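## Task

Every yellow sponge sits above a label on the shelf edge. Take the yellow sponge whose label reads F76 and set it on the desk. The robot must not tip over or finish leaning, and the sponge must stay on the desk by itself, not held up by the robot.

## Robot and tools

ROBOT. TidyBot++: a base of 0.54 m long, 0.50 m wide and 0.38 m high on four powered casters. It carries a single seven-joint arm with a two-finger gripper. The shoulder sits 0.12 m ahead of the base centre and 0.68 m above the floor. base_camera is fixed to the front of the base, about 0.34 m up, looking forward and down (644x364 px). wrist_camera is a fisheye on the hand that looks along the fingers (644x476 px). The arm begins folded with the hand down, reaching up to 0.08 m beyond the base front. A downward-pointing hand tops out near 0.94 m above the floor, and only close to the base.

FRAMES. Base frame: origin on the floor below the base centre, x forward, y left, z up. hand_pose is reported in it: the point between the finger pads, with its z axis along the fingers and its y axis the line the pads close on. Odometry frame: the base frame as it was when the scene began. base_odometry heading is positive to the left, range -3.142 to 3.142; it counts wheel turns, so slip looks like travel and drift grows to a few cm and degrees over many moves. base_tilt is in degrees, forward and right positive.

execute_actions. Arguments: "actions", a list holding zero or one action, and optional "cameras", a list of "base_camera", "wrist_camera" or "all" (omitted or null gives all, [] gives none). An empty list only reports state and images. An action may contain:
- "base": exactly one relative move, measured from where the base last reported itself: {"translate_m": d} metres straight, forward positive, -2 to 2; {"strafe_m": d} metres sideways, left positive, -2 to 2; {"rotate_rad": d} radians in place, counter-clockwise from above positive, -6.3 to 6.3.
- "joints": one object for the one arm, keyed by name, each an absolute target. joint_1_rad (any angle; turns the whole arm about vertical, positive is clockwise from above, opposite to heading), joint_2_rad shoulder -2.249 to 2.249, joint_3_rad any angle, joint_4_rad elbow -2.579 to 2.579, joint_5_rad any angle, joint_6_rad wrist -2.099 to 2.099, joint_7_rad any angle (hand down: positive is counter-clockwise from above; at 1.57 the fingers open toward the robot's left and right), all in radians. gripper_pos 0 (open, ~85 mm gap) to 1 (closed); gap is about 85 x (1 - gripper_pos) mm. Unbounded joints go the short way, so send steps of less than half a turn. Done tolerances: ±0.039 for joints 1-4, ±0.056 for 5-7, ±0.03 for the gripper.
- "speeds": optional caps for that action only: translate_m and strafe_m 0.05 to 0.5 m/s, rotate_rad 0.1 to 1.57 rad/s; the top value is the default.
An unknown key or out-of-range value rejects the whole call. A base move needing over 8.667 s is rejected; no action runs beyond 15 s. Parts left out of an action may still be driving toward earlier targets.

ARM GEOMETRY. With joint_1_rad 0, joint_3_rad 3.14, joint_5_rad 0 the arm moves in the base's x-z plane. Segment tilts from vertical (forward positive): upper arm (0.42 m) = j2; forearm (0.31 m) = j2 - j4; hand (0.31 m, to the hand point) = j2 - j4 - j6. Forward reach from the shoulder is the sum of length x sin(tilt); height above it is the sum of length x cos(tilt).

wait: "seconds", 0 to 10; commands nothing and returns state and images. zoom_image: "camera" (base_camera or wrist_camera) and "region" [x0, y0, x1, y1] in pixels from the top-left, no more than 504 by 504; use it to read shelf labels. read_manual: optional "section", only "licences"; moves nothing. finished_scene: "scene", integer 1 or 2; ends that scene for good and reports success, so call it only once the sponge rests on the desk and the hand has let go.

RESULT LINES. base_status and joint_status give how each commanded motion ended: "done" (for the base this only means the wheels turned enough), "off_target" (came to rest short, may still push), "contact_stop" or "time_out" (target dropped, holding in place). "joint command not followed" with a "cause:" line means a self-collision check blocked the arm targets; joints then read "not_followed" and may be retried later. For the gripper at 1, "done" means empty hands and "off_target" means something is held. on_its_own covers what was not commanded. motor_effort is percent of maximum, with the action's peak in brackets. "Motor temperatures" lists one value per arm joint. Warnings: ARM HIT, torque warnings and faults, MOTOR HOT (from 60 °C), OVER-TEMPERATURE FAULT (75 °C, arm sinks; keys show "limit_stop_at_motor_heat", resend them). A stop cancels your remaining calls in that reply.

ACCURACY. Friction and load leave the hand a cm or two off; correct by sending last command + (wanted - read). When holding something, never send a joint its current reading, as the arm may sink. Trust images over hand_pose. Camera calibration is approximate, more so for the wrist camera.

AVOID. Tipping: never drive while the arm is snagged at about 0.8 m or higher, and avoid sideways shoves with a raised hand. A blocked base keeps pushing; driving the arm into furniture can trip a torque fault (joints 1-4 limit 104.5 N m, 5-7 limit 51.3 N m), freezing the arm for 10 s. Also avoid drops, slams, hard pushes, knocking things over and long holds that heat the motors. Loose objects may occasionally be nudged by something else.

Each tool is called after ">>>" as name(argument=value, ...), one argument or row to a line, values as JSON.

## Session

>>> execute_actions(
  actions=[],
)

Scene clock: 0.00 s.
Motor temperatures (°C, as the motors report them): [33 32 31 31 39 42 39]
base_odometry: x=+0.000 y=+0.000 heading=+0.000 (m, m, rad; odometry frame)
base_tilt: forward=+0.1 right=-0.3 (deg)
base_status: not commanded
joint_positions: joint_1_rad=+0.006 joint_2_rad=-0.356 joint_3_rad=+3.149 joint_4_rad=-2.567 joint_5_rad=-0.010 joint_6_rad=-0.925 joint_7_rad=+1.607 gripper_pos=+0.000
joint_status: not commanded
motor_effort: joint_1_rad=+0 joint_2_rad=+1 joint_3_rad=+0 joint_4_rad=+10 joint_5_rad=+2 joint_6_rad=-2 joint_7_rad=+0 (%)
hand_pose: x=+0.2262 y=+0.0026 z=+0.5772 quat_wxyz=(-0.005, +1.000, +0.009, +0.003) (m; base frame)
pictures: base_camera, wrist_camera
Images, in order (width x height): base_camera 644x364, wrist_camera 644x476.

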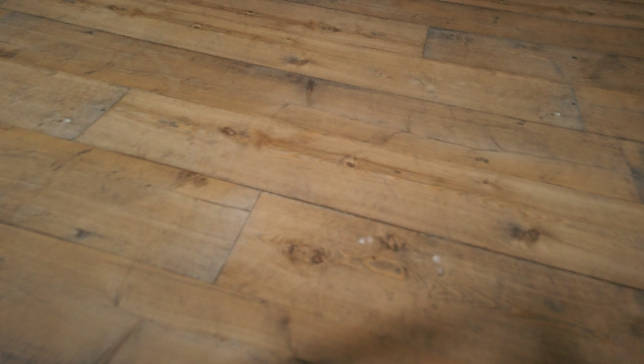

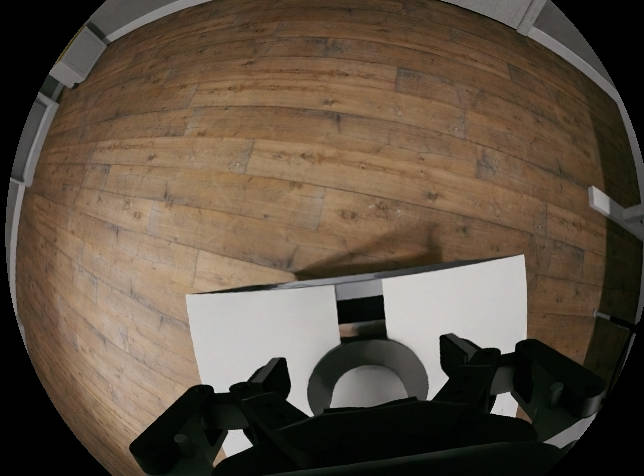

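Point the hand horizontal.

>>> execute_actions(
  actions=[
    {"joints":{"joint_6_rad":0.55}},
  ],
  cameras=["wrist_camera"],
)

>>> execute_actions(
  actions=[
    {"joints":{"joint_1_rad":2.1}},
  ],
  cameras=["wrist_camera"],
)

>>> execute_actions(
  actions=[
    {"joints":{"joint_1_rad":4.2}},
  ],
  cameras=["wrist_camera"],
)

Scene clock: 2.03 s.
Motor temperatures (°C, as the motors report them): [33 32 31 31 39 42 39]
base_odometry: x=+0.000 y=+0.000 heading=+0.000 (m, m, rad; odometry frame)
base_tilt: forward=+0.1 right=-0.3 (deg)
base_status: not commanded
joint_positions: joint_1_rad=+0.006 joint_2_rad=-0.356 joint_3_rad=+3.149 joint_4_rad=-2.566 joint_5_rad=-0.010 joint_6_rad=+0.543 joint_7_rad=+1.607 gripper_pos=+0.000
joint_status: all done
motor_effort: joint_1_rad=+0(0) joint_2_rad=-6(6) joint_3_rad=+0(0) joint_4_rad=+17(17) joint_5_rad=+1(1) joint_6_rad=+7(8) joint_7_rad=+0(1) (%)
hand_pose: x=+0.5345 y=-0.0062 z=+0.8591 quat_wxyz=(+0.015, +0.740, +0.003, +0.672) (m; base frame)
pictures: wrist_camera
camera_calibration (this result's frames):
wrist_camera: T_world_to_cam=[[0.0350214, -0.988932, -0.14418, 0.119017], [-0.026081, 0.143315, -0.989333, 0.931663], [0.999046, 0.0384082, -0.0207732, -0.388518], [0, 0, 0, 1]] pos_world=[0.408278, -0.000898657, 0.930814]
Images, in order (width x height): wrist_camera 644x476.

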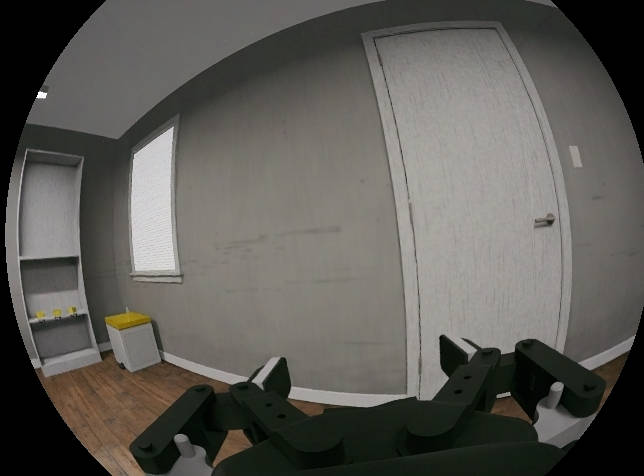

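Scene clock: 5.20 s.
Motor temperatures (°C, as the motors report them): [33 32 31 31 39 42 39]
base_odometry: x=+0.000 y=+0.000 heading=+0.000 (m, m, rad; odometry frame)
base_tilt: forward=+0.1 right=-0.3 (deg)
base_status: not commanded
joint_positions: joint_1_rad=+2.086 joint_2_rad=-0.356 joint_3_rad=+3.149 joint_4_rad=-2.566 joint_5_rad=-0.010 joint_6_rad=+0.543 joint_7_rad=+1.607 gripper_pos=+0.000
joint_status: all done
motor_effort: joint_1_rad=+0(1) joint_2_rad=-6(6) joint_3_rad=+0(1) joint_4_rad=+17(17) joint_5_rad=+2(2) joint_6_rad=+7(7) joint_7_rad=+0(0) (%)
hand_pose: x=-0.0891 y=-0.3597 z=+0.8591 quat_wxyz=(+0.587, +0.377, -0.637, +0.328) (m; base frame)
pictures: wrist_camera
camera_calibration (this result's frames):
wrist_camera: T_world_to_cam=[[-0.88039, 0.451802, -0.14418, 0.227951], [0.137831, -0.0471371, -0.989333, 0.912157], [-0.453779, -0.890872, -0.0207733, -0.215632], [0, 0, 0, 1]] pos_world=[-0.0228867, -0.252093, 0.930814]
Images, in order (width x height): wrist_camera 644x476.

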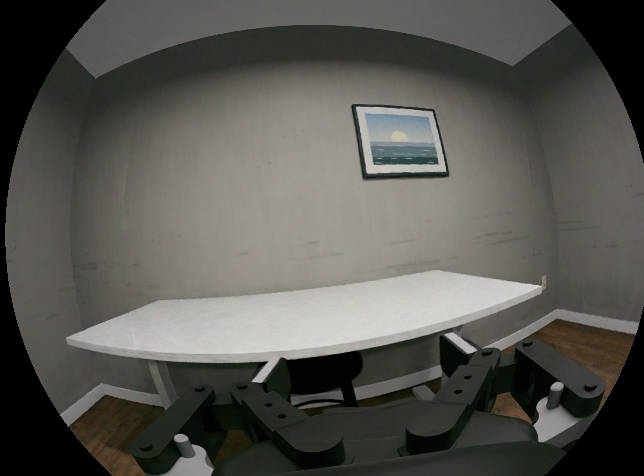

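Scene clock: 8.40 s.
Motor temperatures (°C, as the motors report them): [34 32 31 31 39 42 39]
base_odometry: x=+0.000 y=+0.000 heading=+0.000 (m, m, rad; odometry frame)
base_tilt: forward=+0.1 right=-0.3 (deg)
base_status: not commanded
joint_positions: joint_1_rad=+4.186 joint_2_rad=-0.356 joint_3_rad=+3.149 joint_4_rad=-2.566 joint_5_rad=-0.010 joint_6_rad=+0.543 joint_7_rad=+1.607 gripper_pos=+0.000
joint_status: all done
motor_effort: joint_1_rad=+0(0) joint_2_rad=-6(6) joint_3_rad=+0(1) joint_4_rad=+17(17) joint_5_rad=+2(2) joint_6_rad=+7(7) joint_7_rad=-1(1) (%)
hand_pose: x=-0.0864 y=+0.3612 z=+0.8591 quat_wxyz=(+0.576, -0.365, -0.644, -0.347) (m; base frame)
pictures: wrist_camera
camera_calibration (this result's frames):
wrist_camera: T_world_to_cam=[[0.834476, 0.531847, -0.14418, 0.0238823], [-0.110276, -0.095177, -0.989333, 0.941682], [-0.539897, 0.841475, -0.0207733, -0.205384], [0, 0, 0, 1]] pos_world=[-0.0269707, 0.24975, 0.930814]
Images, in order (width x height): wrist_camera 644x476.

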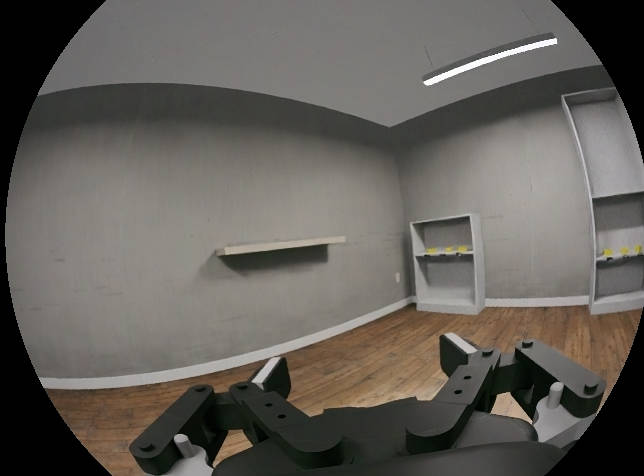

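>>> execute_actions(
  actions=[
    {"base":{"rotate_rad":1.25},"joints":{"joint_1_rad":6.283}},
  ],
  cameras=[],
)

>>> execute_actions(
  actions=[
    {"base":{"translate_m":1.2}},
  ],
)

Scene clock: 11.87 s.
Motor temperatures (°C, as the motors report them): [34 32 31 31 39 42 39]
base_odometry: x=+0.000 y=+0.000 heading=+1.250 (m, m, rad; odometry frame)
base_tilt: forward=+0.1 right=-0.3 (deg)
base_status: done
joint_positions: joint_1_rad=+6.269 joint_2_rad=-0.356 joint_3_rad=+3.149 joint_4_rad=-2.566 joint_5_rad=-0.010 joint_6_rad=+0.543 joint_7_rad=+1.607 gripper_pos=+0.000
joint_status: all done
motor_effort: joint_1_rad=+1(0) joint_2_rad=-6(7) joint_3_rad=-1(1) joint_4_rad=+17(17) joint_5_rad=+1(1) joint_6_rad=+7(7) joint_7_rad=+0(0) (%)
hand_pose: x=+0.5346 y=+0.0020 z=+0.8591 quat_wxyz=(-0.008, -0.740, -0.010, -0.673) (m; base frame)
pictures: none
No camera images: the call's "cameras" was empty. Leave "cameras" out to get every camera's image.

Scene clock: 15.63 s.
Motor temperatures (°C, as the motors report them): [34 32 31 31 39 42 39]
base_odometry: x=+0.377 y=+1.139 heading=+1.250 (m, m, rad; odometry frame)
base_tilt: forward=+0.1 right=-0.3 (deg)
base_status: done
joint_positions: joint_1_rad=+6.269 joint_2_rad=-0.356 joint_3_rad=+3.149 joint_4_rad=-2.566 joint_5_rad=-0.010 joint_6_rad=+0.543 joint_7_rad=+1.607 gripper_pos=+0.000
joint_status: not commanded
motor_effort: joint_1_rad=+0(0) joint_2_rad=-6(8) joint_3_rad=+0(0) joint_4_rad=+17(18) joint_5_rad=+1(2) joint_6_rad=+7(7) joint_7_rad=+1(1) (%)
hand_pose: x=+0.5345 y=+0.0020 z=+0.8591 quat_wxyz=(-0.008, -0.740, -0.010, -0.673) (m; base frame)
pictures: base_camera, wrist_camera
camera_calibration (this result's frames):
wrist_camera: T_world_to_cam=[[0.0545772, -0.988046, -0.144177, 0.116688], [-0.0288309, 0.142773, -0.989336, 0.931988], [0.998093, 0.0581519, -0.0206941, -0.38845], [0, 0, 0, 1]] pos_world=[0.40821, 0.00482019, 0.930834]
Images, in order (width x height): base_camera 644x364, wrist_camera 644x476.

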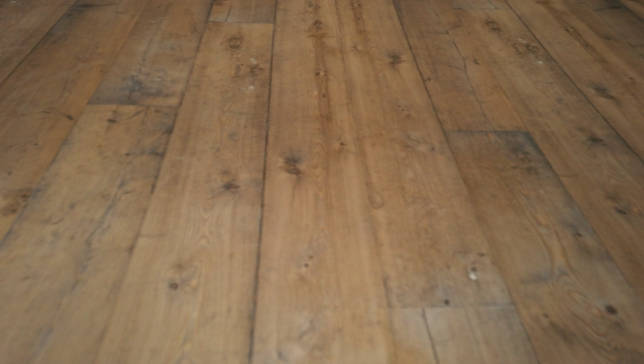

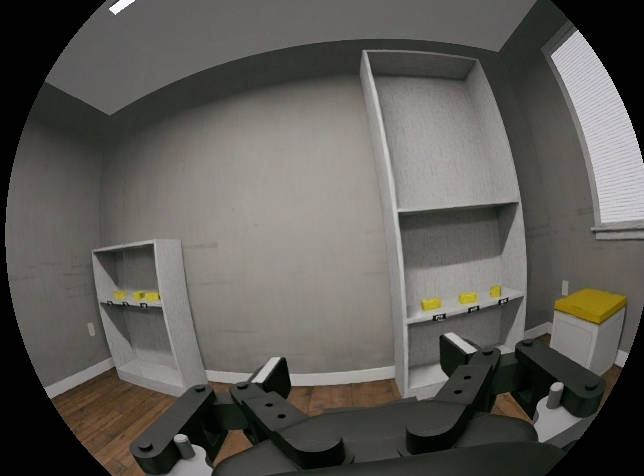

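>>> zoom_image(
  camera="wrist_camera",
  region=[400, 270, 530, 330],
)

>>> zoom_image(
  camera="wrist_camera",
  region=[90, 270, 190, 320],
)

Region (400, 270, 530, 330) of wrist_camera's 644x476 image, scaled by 3.877; it fills the top 233 rows of this view, and the rest is white.

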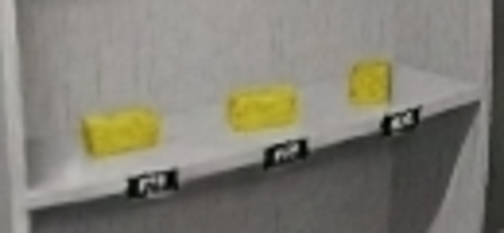

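Region (90, 270, 190, 320) of wrist_camera's 644x476 image, scaled by 5.040.

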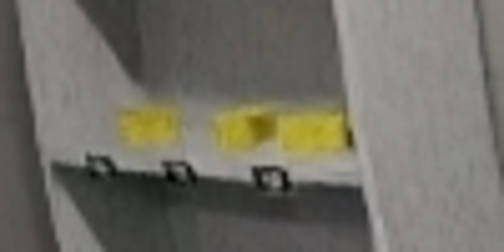

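>>> execute_actions(
  actions=[
    {"base":{"strafe_m":-0.6}},
  ],
  cameras=[],
)

>>> execute_actions(
  actions=[
    {"base":{"translate_m":0.5},"joints":{"joint_2_rad":0.3,"joint_4_rad":-2.5,"joint_6_rad":1.0}},
  ],
)

Scene clock: 18.97 s.
Motor temperatures (°C, as the motors report them): [34 32 31 31 39 42 39]
base_odometry: x=+0.947 y=+0.950 heading=+1.251 (m, m, rad; odometry frame)
base_tilt: forward=+0.1 right=-0.3 (deg)
base_status: done
joint_positions: joint_1_rad=+6.270 joint_2_rad=-0.356 joint_3_rad=+3.149 joint_4_rad=-2.566 joint_5_rad=-0.010 joint_6_rad=+0.543 joint_7_rad=+1.607 gripper_pos=+0.000
joint_status: not commanded
motor_effort: joint_1_rad=+0(1) joint_2_rad=-6(7) joint_3_rad=+0(2) joint_4_rad=+17(17) joint_5_rad=+2(1) joint_6_rad=+7(7) joint_7_rad=+0(0) (%)
hand_pose: x=+0.5345 y=+0.0018 z=+0.8591 quat_wxyz=(-0.008, -0.740, -0.010, -0.673) (m; base frame)
pictures: none
No camera images: the call's "cameras" was empty. Leave "cameras" out to get every camera's image.

Scene clock: 21.33 s.
Motor temperatures (°C, as the motors report them): [34 32 31 31 39 42 39]
base_odometry: x=+1.105 y=+1.425 heading=+1.250 (m, m, rad; odometry frame)
base_tilt: forward=+0.1 right=-0.3 (deg)
base_status: done
joint_positions: joint_1_rad=+6.270 joint_2_rad=+0.298 joint_3_rad=+3.149 joint_4_rad=-2.506 joint_5_rad=-0.010 joint_6_rad=+0.970 joint_7_rad=+1.607 gripper_pos=+0.000
joint_status: all done
motor_effort: joint_1_rad=+0(0) joint_2_rad=-24(25) joint_3_rad=-1(0) joint_4_rad=+10(17) joint_5_rad=+2(2) joint_6_rad=+7(8) joint_7_rad=+0(0) (%)
hand_pose: x=+0.6472 y=+0.0020 z=+0.7065 quat_wxyz=(-0.012, -0.794, -0.013, -0.608) (m; base frame)
pictures: base_camera, wrist_camera
camera_calibration (this result's frames):
wrist_camera: T_world_to_cam=[[0.0276452, -0.989504, -0.141834, 0.104361], [-0.19321, 0.133924, -0.971974, 0.878345], [0.980768, 0.0542742, -0.18748, -0.375046], [0, 0, 0, 1]] pos_world=[0.534653, 0.00598989, 0.798218]
Images, in order (width x height): base_camera 644x364, wrist_camera 644x476.

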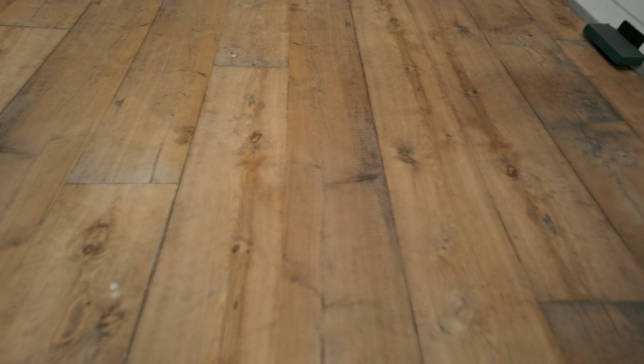

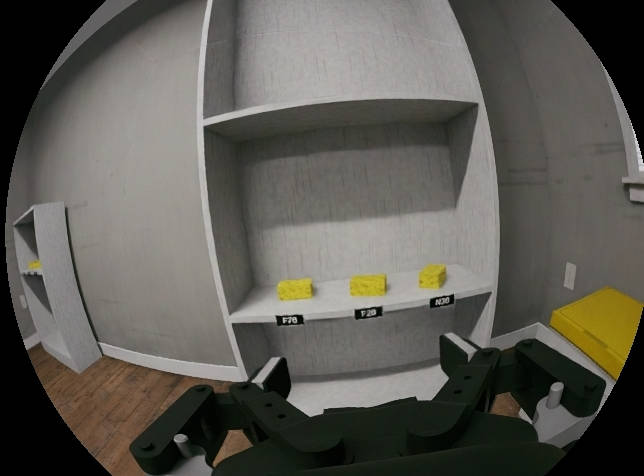

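>>> zoom_image(
  camera="wrist_camera",
  region=[260, 270, 400, 335],
)

Region (260, 270, 400, 335) of wrist_camera's 644x476 image, scaled by 3.600; it fills the top 234 rows of this view, and the rest is white.

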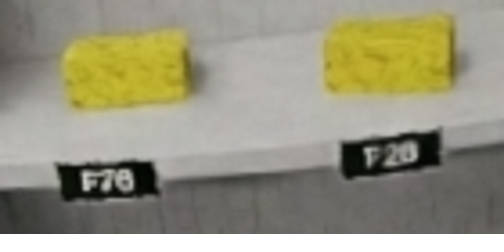

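>>> execute_actions(
  actions=[
    {"base":{"strafe_m":0.16}},
  ],
  cameras=[],
)

>>> execute_actions(
  actions=[
    {"base":{"translate_m":0.35},"joints":{"joint_6_rad":0.7}},
  ],
)

Scene clock: 29.60 s.
Motor temperatures (°C, as the motors report them): [34 32 31 31 39 42 39]
base_odometry: x=+0.953 y=+1.476 heading=+1.250 (m, m, rad; odometry frame)
base_tilt: forward=+0.1 right=-0.3 (deg)
base_status: done
joint_positions: joint_1_rad=+6.275 joint_2_rad=+0.298 joint_3_rad=+3.149 joint_4_rad=-2.506 joint_5_rad=-0.010 joint_6_rad=+0.971 joint_7_rad=+1.607 gripper_pos=+0.000
joint_status: not commanded
motor_effort: joint_1_rad=+0(3) joint_2_rad=-23(24) joint_3_rad=-1(2) joint_4_rad=+10(10) joint_5_rad=+1(1) joint_6_rad=+7(7) joint_7_rad=+0(0) (%)
hand_pose: x=+0.6473 y=-0.0001 z=+0.7066 quat_wxyz=(-0.013, -0.794, -0.011, -0.608) (m; base frame)
pictures: none
No camera images: the call's "cameras" was empty. Leave "cameras" out to get every camera's image.

Scene clock: 31.63 s.
Motor temperatures (°C, as the motors report them): [34 32 31 31 39 42 39]
base_odometry: x=+1.063 y=+1.808 heading=+1.251 (m, m, rad; odometry frame)
base_tilt: forward=+0.1 right=-0.3 (deg)
base_status: done
joint_positions: joint_1_rad=+6.275 joint_2_rad=+0.299 joint_3_rad=+3.149 joint_4_rad=-2.502 joint_5_rad=-0.010 joint_6_rad=+0.706 joint_7_rad=+1.607 gripper_pos=+0.000
joint_status: all done
motor_effort: joint_1_rad=+0(0) joint_2_rad=-23(26) joint_3_rad=-1(1) joint_4_rad=+9(12) joint_5_rad=+2(2) joint_6_rad=+6(8) joint_7_rad=+0(0) (%)
hand_pose: x=+0.6177 y=+0.0002 z=+0.6321 quat_wxyz=(-0.010, -0.866, -0.012, -0.500) (m; base frame)
pictures: base_camera, wrist_camera
camera_calibration (this result's frames):
wrist_camera: T_world_to_cam=[[-0.0136668, -0.989301, -0.14525, 0.12051], [-0.436428, 0.136599, -0.88931, 0.898618], [0.899635, 0.0512373, -0.433625, -0.15425], [0, 0, 0, 1]] pos_world=[0.532598, 0.00437405, 0.749768]
Images, in order (width x height): base_camera 644x364, wrist_camera 644x476.

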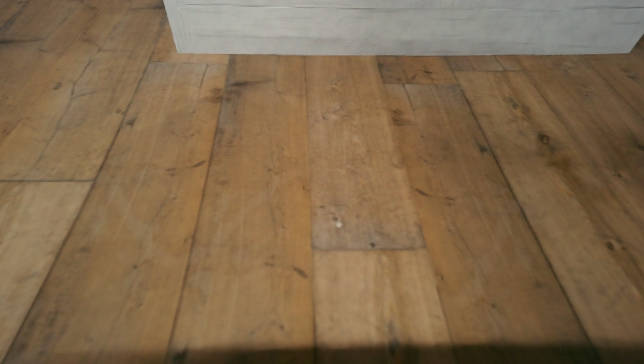

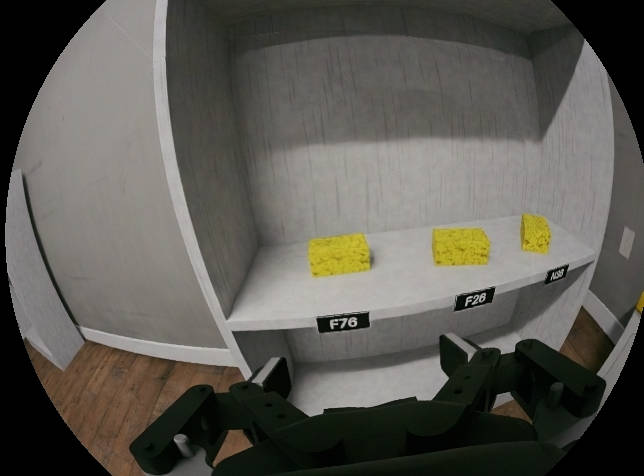

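>>> execute_actions(
  actions=[
    {"joints":{"joint_2_rad":0.373,"joint_4_rad":-1.947,"joint_6_rad":-0.48,"joint_7_rad":0.0}},
  ],
  cameras=[],
)

>>> execute_actions(
  actions=[
    {"base":{"translate_m":0.38},"speeds":{"translate_m":0.25}},
  ],
)

Scene clock: 34.47 s.
Motor temperatures (°C, as the motors report them): [34 32 31 31 39 42 39]
base_odometry: x=+1.063 y=+1.808 heading=+1.251 (m, m, rad; odometry frame)
base_tilt: forward=+0.1 right=-0.3 (deg)
base_status: not commanded
joint_positions: joint_1_rad=+6.275 joint_2_rad=+0.355 joint_3_rad=+3.149 joint_4_rad=-1.957 joint_5_rad=-0.010 joint_6_rad=-0.454 joint_7_rad=+0.032 gripper_pos=+0.000
joint_status: all done
motor_effort: joint_1_rad=+0(0) joint_2_rad=-30(30) joint_3_rad=+0(0) joint_4_rad=+13(13) joint_5_rad=+1(2) joint_6_rad=+2(7) joint_7_rad=+0(1) (%)
hand_pose: x=+0.6117 y=+0.0034 z=+0.5748 quat_wxyz=(+0.132, -0.704, +0.685, -0.133) (m; base frame)
pictures: none
No camera images: the call's "cameras" was empty. Leave "cameras" out to get every camera's image.

Scene clock: 36.87 s.
Motor temperatures (°C, as the motors report them): [34 32 31 31 39 42 39]
base_odometry: x=+1.182 y=+2.169 heading=+1.251 (m, m, rad; odometry frame)
base_tilt: forward=+0.1 right=-0.3 (deg)
base_status: done
joint_positions: joint_1_rad=+6.275 joint_2_rad=+0.363 joint_3_rad=+3.149 joint_4_rad=-1.952 joint_5_rad=-0.010 joint_6_rad=-0.454 joint_7_rad=+0.032 gripper_pos=+0.000
joint_status: not commanded
motor_effort: joint_1_rad=+0(1) joint_2_rad=-30(31) joint_3_rad=-1(0) joint_4_rad=+13(14) joint_5_rad=+2(2) joint_6_rad=+2(3) joint_7_rad=-1(0) (%)
hand_pose: x=+0.6129 y=+0.0034 z=+0.5723 quat_wxyz=(+0.130, -0.704, +0.686, -0.132) (m; base frame)
pictures: base_camera, wrist_camera
camera_calibration (this result's frames):
wrist_camera: T_world_to_cam=[[-0.896333, 0.138325, -0.421251, 0.810004], [0.15567, 0.987785, -0.00687815, -0.0279309], [0.415154, -0.0717414, -0.906918, 0.392247], [0, 0, 0, 1]] pos_world=[0.567539, -0.0563134, 0.696759]
Images, in order (width x height): base_camera 644x364, wrist_camera 644x476.

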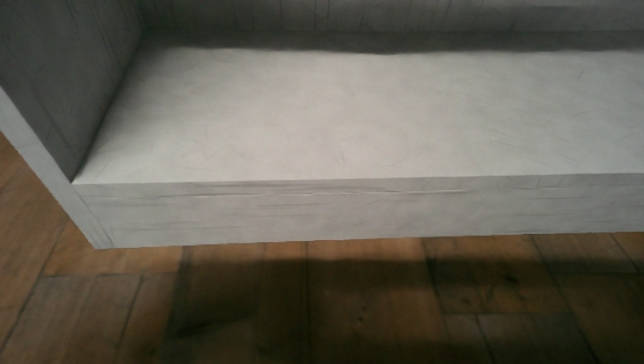

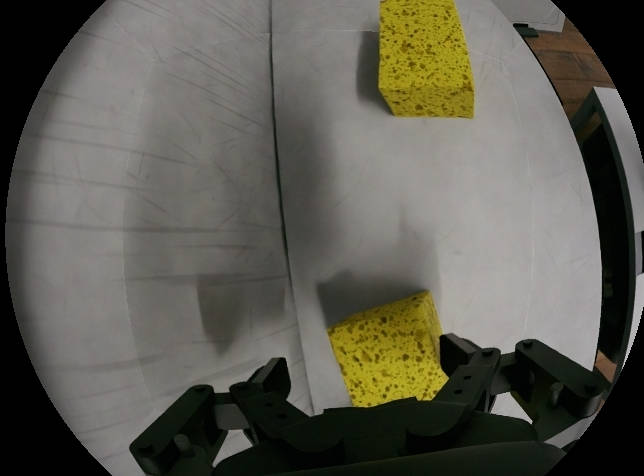

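>>> execute_actions(
  actions=[
    {"base":{"strafe_m":0.045},"joints":{"joint_7_rad":0.3,"joint_6_rad":-0.6,"joint_4_rad":-1.87}},
  ],
  cameras=["wrist_camera"],
)

Scene clock: 38.47 s.
Motor temperatures (°C, as the motors report them): [34 32 31 31 39 42 39]
base_odometry: x=+1.139 y=+2.183 heading=+1.251 (m, m, rad; odometry frame)
base_tilt: forward=+0.1 right=-0.3 (deg)
base_status: done
joint_positions: joint_1_rad=+6.276 joint_2_rad=+0.363 joint_3_rad=+3.147 joint_4_rad=-1.874 joint_5_rad=-0.010 joint_6_rad=-0.571 joint_7_rad=+0.274 gripper_pos=+0.000
joint_status: all done
motor_effort: joint_1_rad=+0(2) joint_2_rad=-31(31) joint_3_rad=+0(2) joint_4_rad=+14(14) joint_5_rad=+2(2) joint_6_rad=+2(2) joint_7_rad=+0(0) (%)
hand_pose: x=+0.6175 y=+0.0035 z=+0.5868 quat_wxyz=(+0.102, -0.784, +0.598, -0.131) (m; base frame)
pictures: wrist_camera
camera_calibration (this result's frames):
wrist_camera: T_world_to_cam=[[-0.915812, -0.101876, -0.38847, 0.813871], [-0.0720862, 0.99328, -0.0905455, 0.161071], [0.395084, -0.0549193, -0.917002, 0.42175], [0, 0, 0, 1]] pos_world=[0.590338, -0.0539122, 0.717494]
Images, in order (width x height): wrist_camera 644x476.

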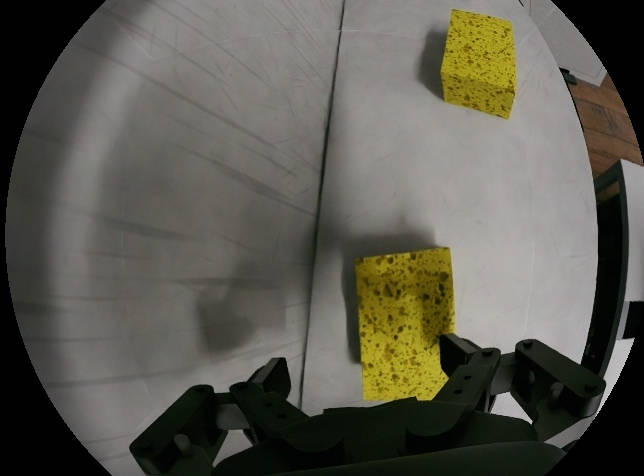

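>>> execute_actions(
  actions=[
    {"joints":{"joint_2_rad":0.515,"joint_6_rad":-0.35,"joint_4_rad":-1.985}},
  ],
  cameras=["wrist_camera"],
)

Scene clock: 40.33 s.
Motor temperatures (°C, as the motors report them): [34 32 31 31 39 42 39]
base_odometry: x=+1.139 y=+2.183 heading=+1.251 (m, m, rad; odometry frame)
base_tilt: forward=+0.1 right=-0.3 (deg)
base_status: not commanded
joint_positions: joint_1_rad=+6.276 joint_2_rad=+0.460 joint_3_rad=+3.147 joint_4_rad=-1.959 joint_5_rad=-0.010 joint_6_rad=-0.371 joint_7_rad=+0.274 gripper_pos=+0.000
joint_status: joint_2_rad off_target (ended at +0.460, target +0.515); the others done
motor_effort: joint_1_rad=+0(1) joint_2_rad=-19(36) joint_3_rad=+0(1) joint_4_rad=+7(13) joint_5_rad=+1(1) joint_6_rad=+1(5) joint_7_rad=-1(0) (%)
hand_pose: x=+0.6209 y=+0.0029 z=+0.5307 quat_wxyz=(+0.107, -0.783, +0.597, -0.138) (m; base frame)
pictures: wrist_camera
camera_calibration (this result's frames):
wrist_camera: T_world_to_cam=[[-0.90901, -0.10155, -0.404214, 0.799251], [-0.0693384, 0.993194, -0.0935886, 0.156755], [0.410967, -0.0570454, -0.909864, 0.355293], [0, 0, 0, 1]] pos_world=[0.591382, -0.0542558, 0.661008]
Images, in order (width x height): wrist_camera 644x476.

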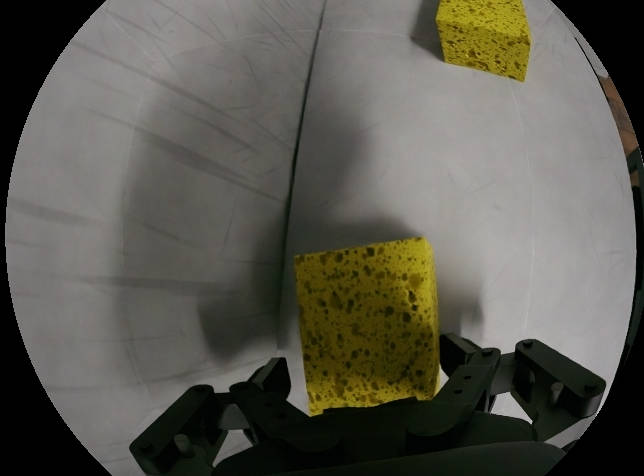

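>>> execute_actions(
  actions=[
    {"joints":{"joint_2_rad":0.45,"joint_4_rad":-1.96,"gripper_pos":1}},
  ],
  cameras=[],
)

>>> execute_actions(
  actions=[
    {"joints":{"joint_2_rad":0.3,"joint_4_rad":-1.93,"joint_6_rad":-0.55}},
  ],
  cameras=["wrist_camera"],
)

Scene clock: 41.77 s.
Motor temperatures (°C, as the motors report them): [34 32 31 31 39 42 39]
base_odometry: x=+1.139 y=+2.183 heading=+1.251 (m, m, rad; odometry frame)
base_tilt: forward=+0.1 right=-0.3 (deg)
base_status: not commanded
joint_positions: joint_1_rad=+6.276 joint_2_rad=+0.447 joint_3_rad=+3.147 joint_4_rad=-1.958 joint_5_rad=-0.010 joint_6_rad=-0.370 joint_7_rad=+0.274 gripper_pos=+0.341
joint_status: gripper_pos off_target (ended at +0.341, target +1.000); the others done
motor_effort: joint_1_rad=+0(0) joint_2_rad=-31(31) joint_3_rad=-1(1) joint_4_rad=+12(12) joint_5_rad=+2(1) joint_6_rad=+2(2) joint_7_rad=-1(1) (%)
hand_pose: x=+0.6238 y=+0.0029 z=+0.5379 quat_wxyz=(+0.111, -0.782, +0.596, -0.145) (m; base frame)
pictures: none
No camera images: the call's "cameras" was empty. Leave "cameras" out to get every camera's image.

Scene clock: 42.83 s.
Motor temperatures (°C, as the motors report them): [34 32 31 31 39 42 39]
base_odometry: x=+1.139 y=+2.183 heading=+1.251 (m, m, rad; odometry frame)
base_tilt: forward=+0.1 right=-0.3 (deg)
base_status: not commanded
joint_positions: joint_1_rad=+6.276 joint_2_rad=+0.302 joint_3_rad=+3.147 joint_4_rad=-1.939 joint_5_rad=-0.010 joint_6_rad=-0.522 joint_7_rad=+0.274 gripper_pos=+0.341
joint_status: all done
motor_effort: joint_1_rad=+0(0) joint_2_rad=-28(34) joint_3_rad=+0(1) joint_4_rad=+13(14) joint_5_rad=+2(2) joint_6_rad=+2(2) joint_7_rad=+0(0) (%)
hand_pose: x=+0.6055 y=+0.0033 z=+0.5989 quat_wxyz=(+0.115, -0.781, +0.596, -0.148) (m; base frame)
pictures: wrist_camera
camera_calibration (this result's frames):
wrist_camera: T_world_to_cam=[[-0.897767, -0.101473, -0.428623, 0.820671], [-0.067612, 0.993317, -0.0935434, 0.160529], [0.435251, -0.0550001, -0.898628, 0.402214], [0, 0, 0, 1]] pos_world=[0.572561, -0.0540586, 0.728216]
Images, in order (width x height): wrist_camera 644x476.

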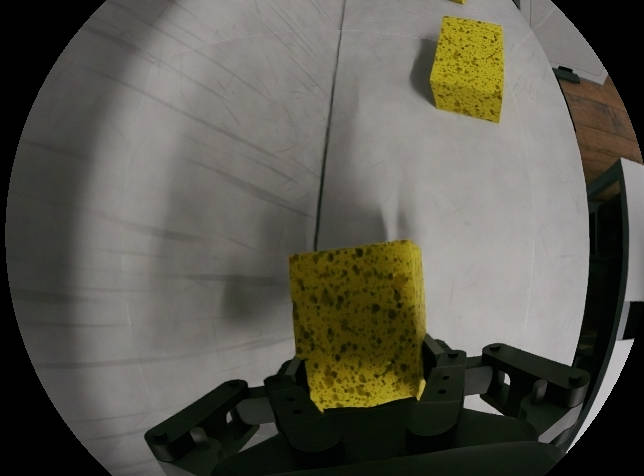

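>>> execute_actions(
  actions=[
    {"base":{"translate_m":-2.0}},
  ],
  cameras=[],
)

>>> execute_actions(
  actions=[
    {"base":{"rotate_rad":3.12},"joints":{"joint_4_rad":-1.1,"joint_6_rad":-1.1,"joint_7_rad":1.57}},
  ],
)

Scene clock: 48.67 s.
Motor temperatures (°C, as the motors report them): [34 32 31 31 39 42 39]
base_odometry: x=+0.510 y=+0.285 heading=+1.251 (m, m, rad; odometry frame)
base_tilt: forward=+0.1 right=-0.3 (deg)
base_status: done
joint_positions: joint_1_rad=+6.276 joint_2_rad=+0.302 joint_3_rad=+3.147 joint_4_rad=-1.936 joint_5_rad=-0.010 joint_6_rad=-0.524 joint_7_rad=+0.274 gripper_pos=+0.341
joint_status: not commanded
motor_effort: joint_1_rad=+1(1) joint_2_rad=-28(31) joint_3_rad=+0(0) joint_4_rad=+14(15) joint_5_rad=+1(2) joint_6_rad=+2(3) joint_7_rad=-1(0) (%)
hand_pose: x=+0.6063 y=+0.0034 z=+0.5997 quat_wxyz=(+0.116, -0.781, +0.595, -0.149) (m; base frame)
pictures: none
No camera images: the call's "cameras" was empty. Leave "cameras" out to get every camera's image.

Scene clock: 52.13 s.
Motor temperatures (°C, as the motors report them): [34 32 31 31 39 42 39]
base_odometry: x=+0.510 y=+0.285 heading=-1.913 (m, m, rad; odometry frame)
base_tilt: forward=+0.1 right=-0.3 (deg)
base_status: done
joint_positions: joint_1_rad=+6.278 joint_2_rad=+0.305 joint_3_rad=+3.147 joint_4_rad=-1.108 joint_5_rad=-0.010 joint_6_rad=-1.069 joint_7_rad=+1.534 gripper_pos=+0.341
joint_status: all done
motor_effort: joint_1_rad=+0(4) joint_2_rad=-34(38) joint_3_rad=-1(3) joint_4_rad=+18(17) joint_5_rad=+1(3) joint_6_rad=+4(4) joint_7_rad=-1(1) (%)
hand_pose: x=+0.7468 y=+0.0041 z=+0.8865 quat_wxyz=(+0.010, -0.946, +0.018, -0.324) (m; base frame)
pictures: base_camera, wrist_camera
camera_calibration (this result's frames):
wrist_camera: T_world_to_cam=[[-0.115981, -0.976315, -0.18264, 0.272567], [-0.731748, 0.208328, -0.648957, 1.18785], [0.671635, 0.0583802, -0.738578, 0.280346], [0, 0, 0, 1]] pos_world=[0.712527, 0.00228174, 1.0277]
Images, in order (width x height): base_camera 644x364, wrist_camera 644x476.

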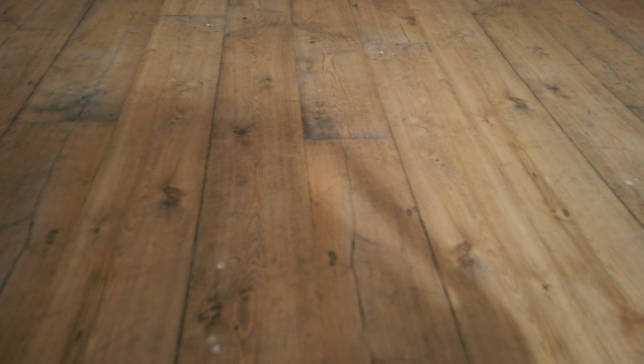

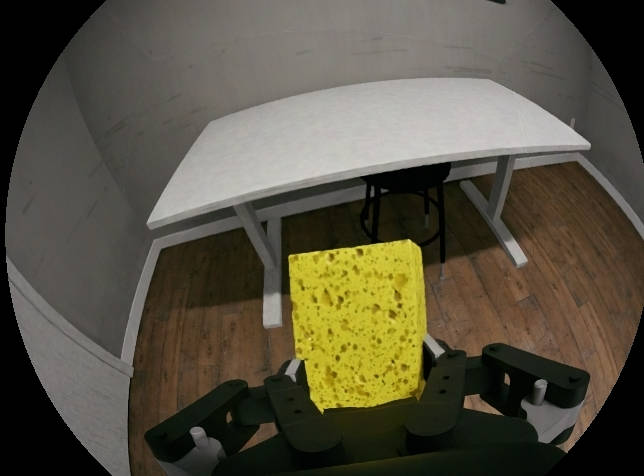

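>>> execute_actions(
  actions=[
    {"base":{"translate_m":0.75}},
  ],
  cameras=[],
)

>>> execute_actions(
  actions=[
    {"joints":{"joint_2_rad":0.416,"joint_4_rad":-1.01,"joint_6_rad":-1.72}},
  ],
)

Scene clock: 55.47 s.
Motor temperatures (°C, as the motors report them): [34 32 31 31 39 42 39]
base_odometry: x=+0.259 y=-0.422 heading=-1.912 (m, m, rad; odometry frame)
base_tilt: forward=+0.1 right=-0.3 (deg)
base_status: done
joint_positions: joint_1_rad=+6.278 joint_2_rad=+0.304 joint_3_rad=+3.147 joint_4_rad=-1.107 joint_5_rad=-0.010 joint_6_rad=-1.074 joint_7_rad=+1.534 gripper_pos=+0.341
joint_status: not commanded
motor_effort: joint_1_rad=+0(1) joint_2_rad=-34(37) joint_3_rad=-1(1) joint_4_rad=+18(19) joint_5_rad=+1(1) joint_6_rad=+5(5) joint_7_rad=-1(1) (%)
hand_pose: x=+0.7453 y=+0.0041 z=+0.8870 quat_wxyz=(+0.010, -0.946, +0.018, -0.323) (m; base frame)
pictures: none
No camera images: the call's "cameras" was empty. Leave "cameras" out to get every camera's image.

Scene clock: 56.77 s.
Motor temperatures (°C, as the motors report them): [34 32 31 31 39 42 39]
base_odometry: x=+0.259 y=-0.422 heading=-1.912 (m, m, rad; odometry frame)
base_tilt: forward=+0.1 right=-0.3 (deg)
base_status: not commanded
joint_positions: joint_1_rad=+6.278 joint_2_rad=+0.413 joint_3_rad=+3.147 joint_4_rad=-1.019 joint_5_rad=-0.010 joint_6_rad=-1.709 joint_7_rad=+1.534 gripper_pos=+0.341
joint_status: all done
motor_effort: joint_1_rad=+0(0) joint_2_rad=-34(36) joint_3_rad=-1(0) joint_4_rad=+15(18) joint_5_rad=+1(2) joint_6_rad=+0(5) joint_7_rad=+0(0) (%)
hand_pose: x=+0.5994 y=+0.0045 z=+0.7994 quat_wxyz=(+0.004, -1.000, +0.018, +0.000) (m; base frame)
pictures: base_camera, wrist_camera
camera_calibration (this result's frames):
wrist_camera: T_world_to_cam=[[-0.198546, -0.97731, -0.0737927, 0.202454], [-0.976956, 0.203366, -0.0647944, 0.703326], [0.0783311, 0.0592276, -0.995166, 0.87576], [0, 0, 0, 1]] pos_world=[0.658715, 0.00295814, 0.932038]
Images, in order (width x height): base_camera 644x364, wrist_camera 644x476.

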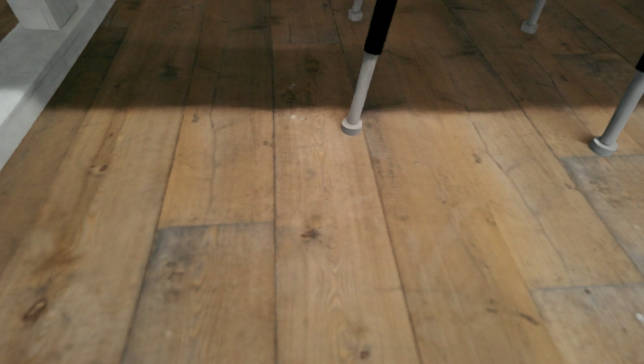

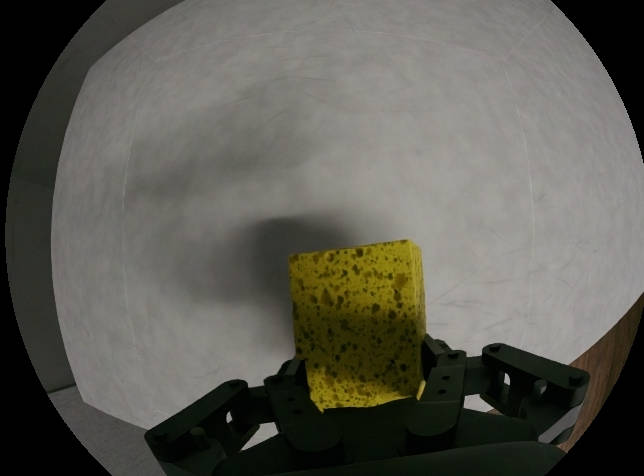

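Lower in steps via the elbow (~3 cm each).

>>> execute_actions(
  actions=[
    {"joints":{"joint_4_rad":-1.12,"joint_6_rad":-1.59}},
  ],
  cameras=["wrist_camera"],
)

Scene clock: 58.07 s.
Motor temperatures (°C, as the motors report them): [34 32 31 31 39 42 39]
base_odometry: x=+0.259 y=-0.422 heading=-1.912 (m, m, rad; odometry frame)
base_tilt: forward=+0.1 right=-0.3 (deg)
base_status: not commanded
joint_positions: joint_1_rad=+6.278 joint_2_rad=+0.414 joint_3_rad=+3.147 joint_4_rad=-1.115 joint_5_rad=-0.010 joint_6_rad=-1.618 joint_7_rad=+1.534 gripper_pos=+0.341
joint_status: all done
motor_effort: joint_1_rad=+0(1) joint_2_rad=-35(36) joint_3_rad=-1(1) joint_4_rad=+15(15) joint_5_rad=+1(2) joint_6_rad=-1(0) joint_7_rad=+0(0) (%)
hand_pose: x=+0.6009 y=+0.0045 z=+0.7687 quat_wxyz=(+0.004, -1.000, +0.018, +0.003) (m; base frame)
pictures: wrist_camera
camera_calibration (this result's frames):
wrist_camera: T_world_to_cam=[[-0.199866, -0.977126, -0.0726578, 0.200361], [-0.977148, 0.204248, -0.0588637, 0.698365], [0.0723575, 0.0592325, -0.995618, 0.848959], [0, 0, 0, 1]] pos_world=[0.661023, 0.0028524, 0.900905]
Images, in order (width x height): wrist_camera 644x476.

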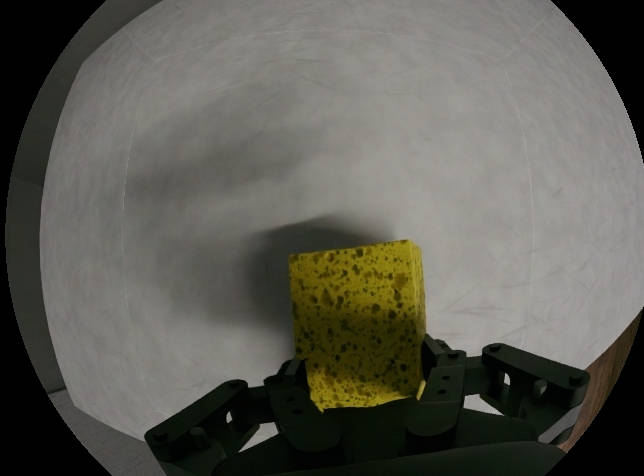

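>>> execute_actions(
  actions=[
    {"joints":{"joint_4_rad":-1.20,"joint_6_rad":-1.51}},
  ],
  cameras=["wrist_camera"],
)

Scene clock: 59.23 s.
Motor temperatures (°C, as the motors report them): [34 32 31 31 39 42 39]
base_odometry: x=+0.259 y=-0.422 heading=-1.912 (m, m, rad; odometry frame)
base_tilt: forward=+0.1 right=-0.3 (deg)
base_status: not commanded
joint_positions: joint_1_rad=+6.278 joint_2_rad=+0.403 joint_3_rad=+3.147 joint_4_rad=-1.185 joint_5_rad=-0.010 joint_6_rad=-1.538 joint_7_rad=+1.534 gripper_pos=+0.342
joint_status: all done
motor_effort: joint_1_rad=+0(0) joint_2_rad=-31(35) joint_3_rad=+0(0) joint_4_rad=+13(16) joint_5_rad=+1(2) joint_6_rad=-2(1) joint_7_rad=+0(0) (%)
hand_pose: x=+0.6031 y=+0.0044 z=+0.7519 quat_wxyz=(+0.004, -1.000, +0.018, -0.007) (m; base frame)
pictures: wrist_camera
camera_calibration (this result's frames):
wrist_camera: T_world_to_cam=[[-0.199101, -0.97697, -0.0767316, 0.202142], [-0.975611, 0.204989, -0.0784974, 0.713435], [0.0924188, 0.0592313, -0.993957, 0.818718], [0, 0, 0, 1]] pos_world=[0.660617, 0.00274657, 0.885284]
Images, in order (width x height): wrist_camera 644x476.

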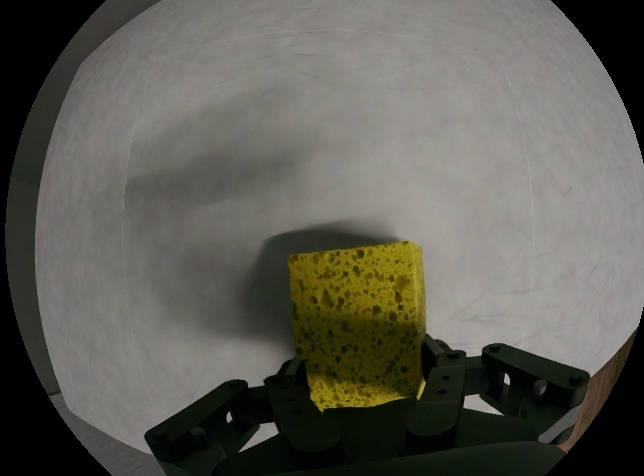

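Contact. Release.

>>> execute_actions(
  actions=[
    {"joints":{"gripper_pos":0}},
  ],
  cameras=[],
)

>>> execute_actions(
  actions=[
    {"joints":{"joint_4_rad":-0.95,"joint_6_rad":-1.78}},
  ],
  cameras=["wrist_camera"],
)

>>> finished_scene(
  scene=1,
)

Scene clock: 60.83 s.
Motor temperatures (°C, as the motors report them): [34 32 31 31 39 42 39]
base_odometry: x=+0.259 y=-0.422 heading=-1.912 (m, m, rad; odometry frame)
base_tilt: forward=+0.1 right=-0.3 (deg)
base_status: not commanded
joint_positions: joint_1_rad=+6.278 joint_2_rad=+0.406 joint_3_rad=+3.147 joint_4_rad=-1.192 joint_5_rad=-0.010 joint_6_rad=-1.538 joint_7_rad=+1.534 gripper_pos=+0.000
joint_status: all done
motor_effort: joint_1_rad=+0(0) joint_2_rad=-34(35) joint_3_rad=-1(0) joint_4_rad=+15(16) joint_5_rad=+2(2) joint_6_rad=-1(0) joint_7_rad=-1(0) (%)
hand_pose: x=+0.6014 y=+0.0044 z=+0.7486 quat_wxyz=(+0.004, -1.000, +0.018, -0.003) (m; base frame)
pictures: none
No camera images: the call's "cameras" was empty. Leave "cameras" out to get every camera's image.

Scene clock: 62.13 s.
Motor temperatures (°C, as the motors report them): [34 32 31 31 39 42 39]
base_odometry: x=+0.259 y=-0.422 heading=-1.912 (m, m, rad; odometry frame)
base_tilt: forward=+0.1 right=-0.3 (deg)
base_status: not commanded
joint_positions: joint_1_rad=+6.278 joint_2_rad=+0.407 joint_3_rad=+3.147 joint_4_rad=-0.958 joint_5_rad=-0.010 joint_6_rad=-1.751 joint_7_rad=+1.534 gripper_pos=+0.000
joint_status: all done
motor_effort: joint_1_rad=+0(0) joint_2_rad=-34(36) joint_3_rad=-1(1) joint_4_rad=+14(16) joint_5_rad=+1(1) joint_6_rad=+0(0) joint_7_rad=+1(0) (%)
hand_pose: x=+0.6011 y=+0.0045 z=+0.8213 quat_wxyz=(+0.004, -1.000, +0.017, -0.013) (m; base frame)
pictures: wrist_camera
camera_calibration (this result's frames):
wrist_camera: T_world_to_cam=[[-0.196235, -0.977402, -0.0785964, 0.206978], [-0.975162, 0.202924, -0.0887761, 0.725022], [0.102719, 0.0592232, -0.992946, 0.880878], [0, 0, 0, 1]] pos_world=[0.657147, 0.00300802, 0.955296]
Images, in order (width x height): wrist_camera 644x476.

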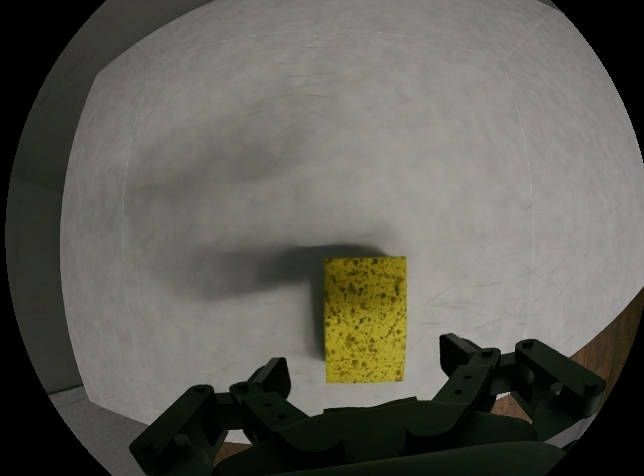

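The scene is finished: the task was done.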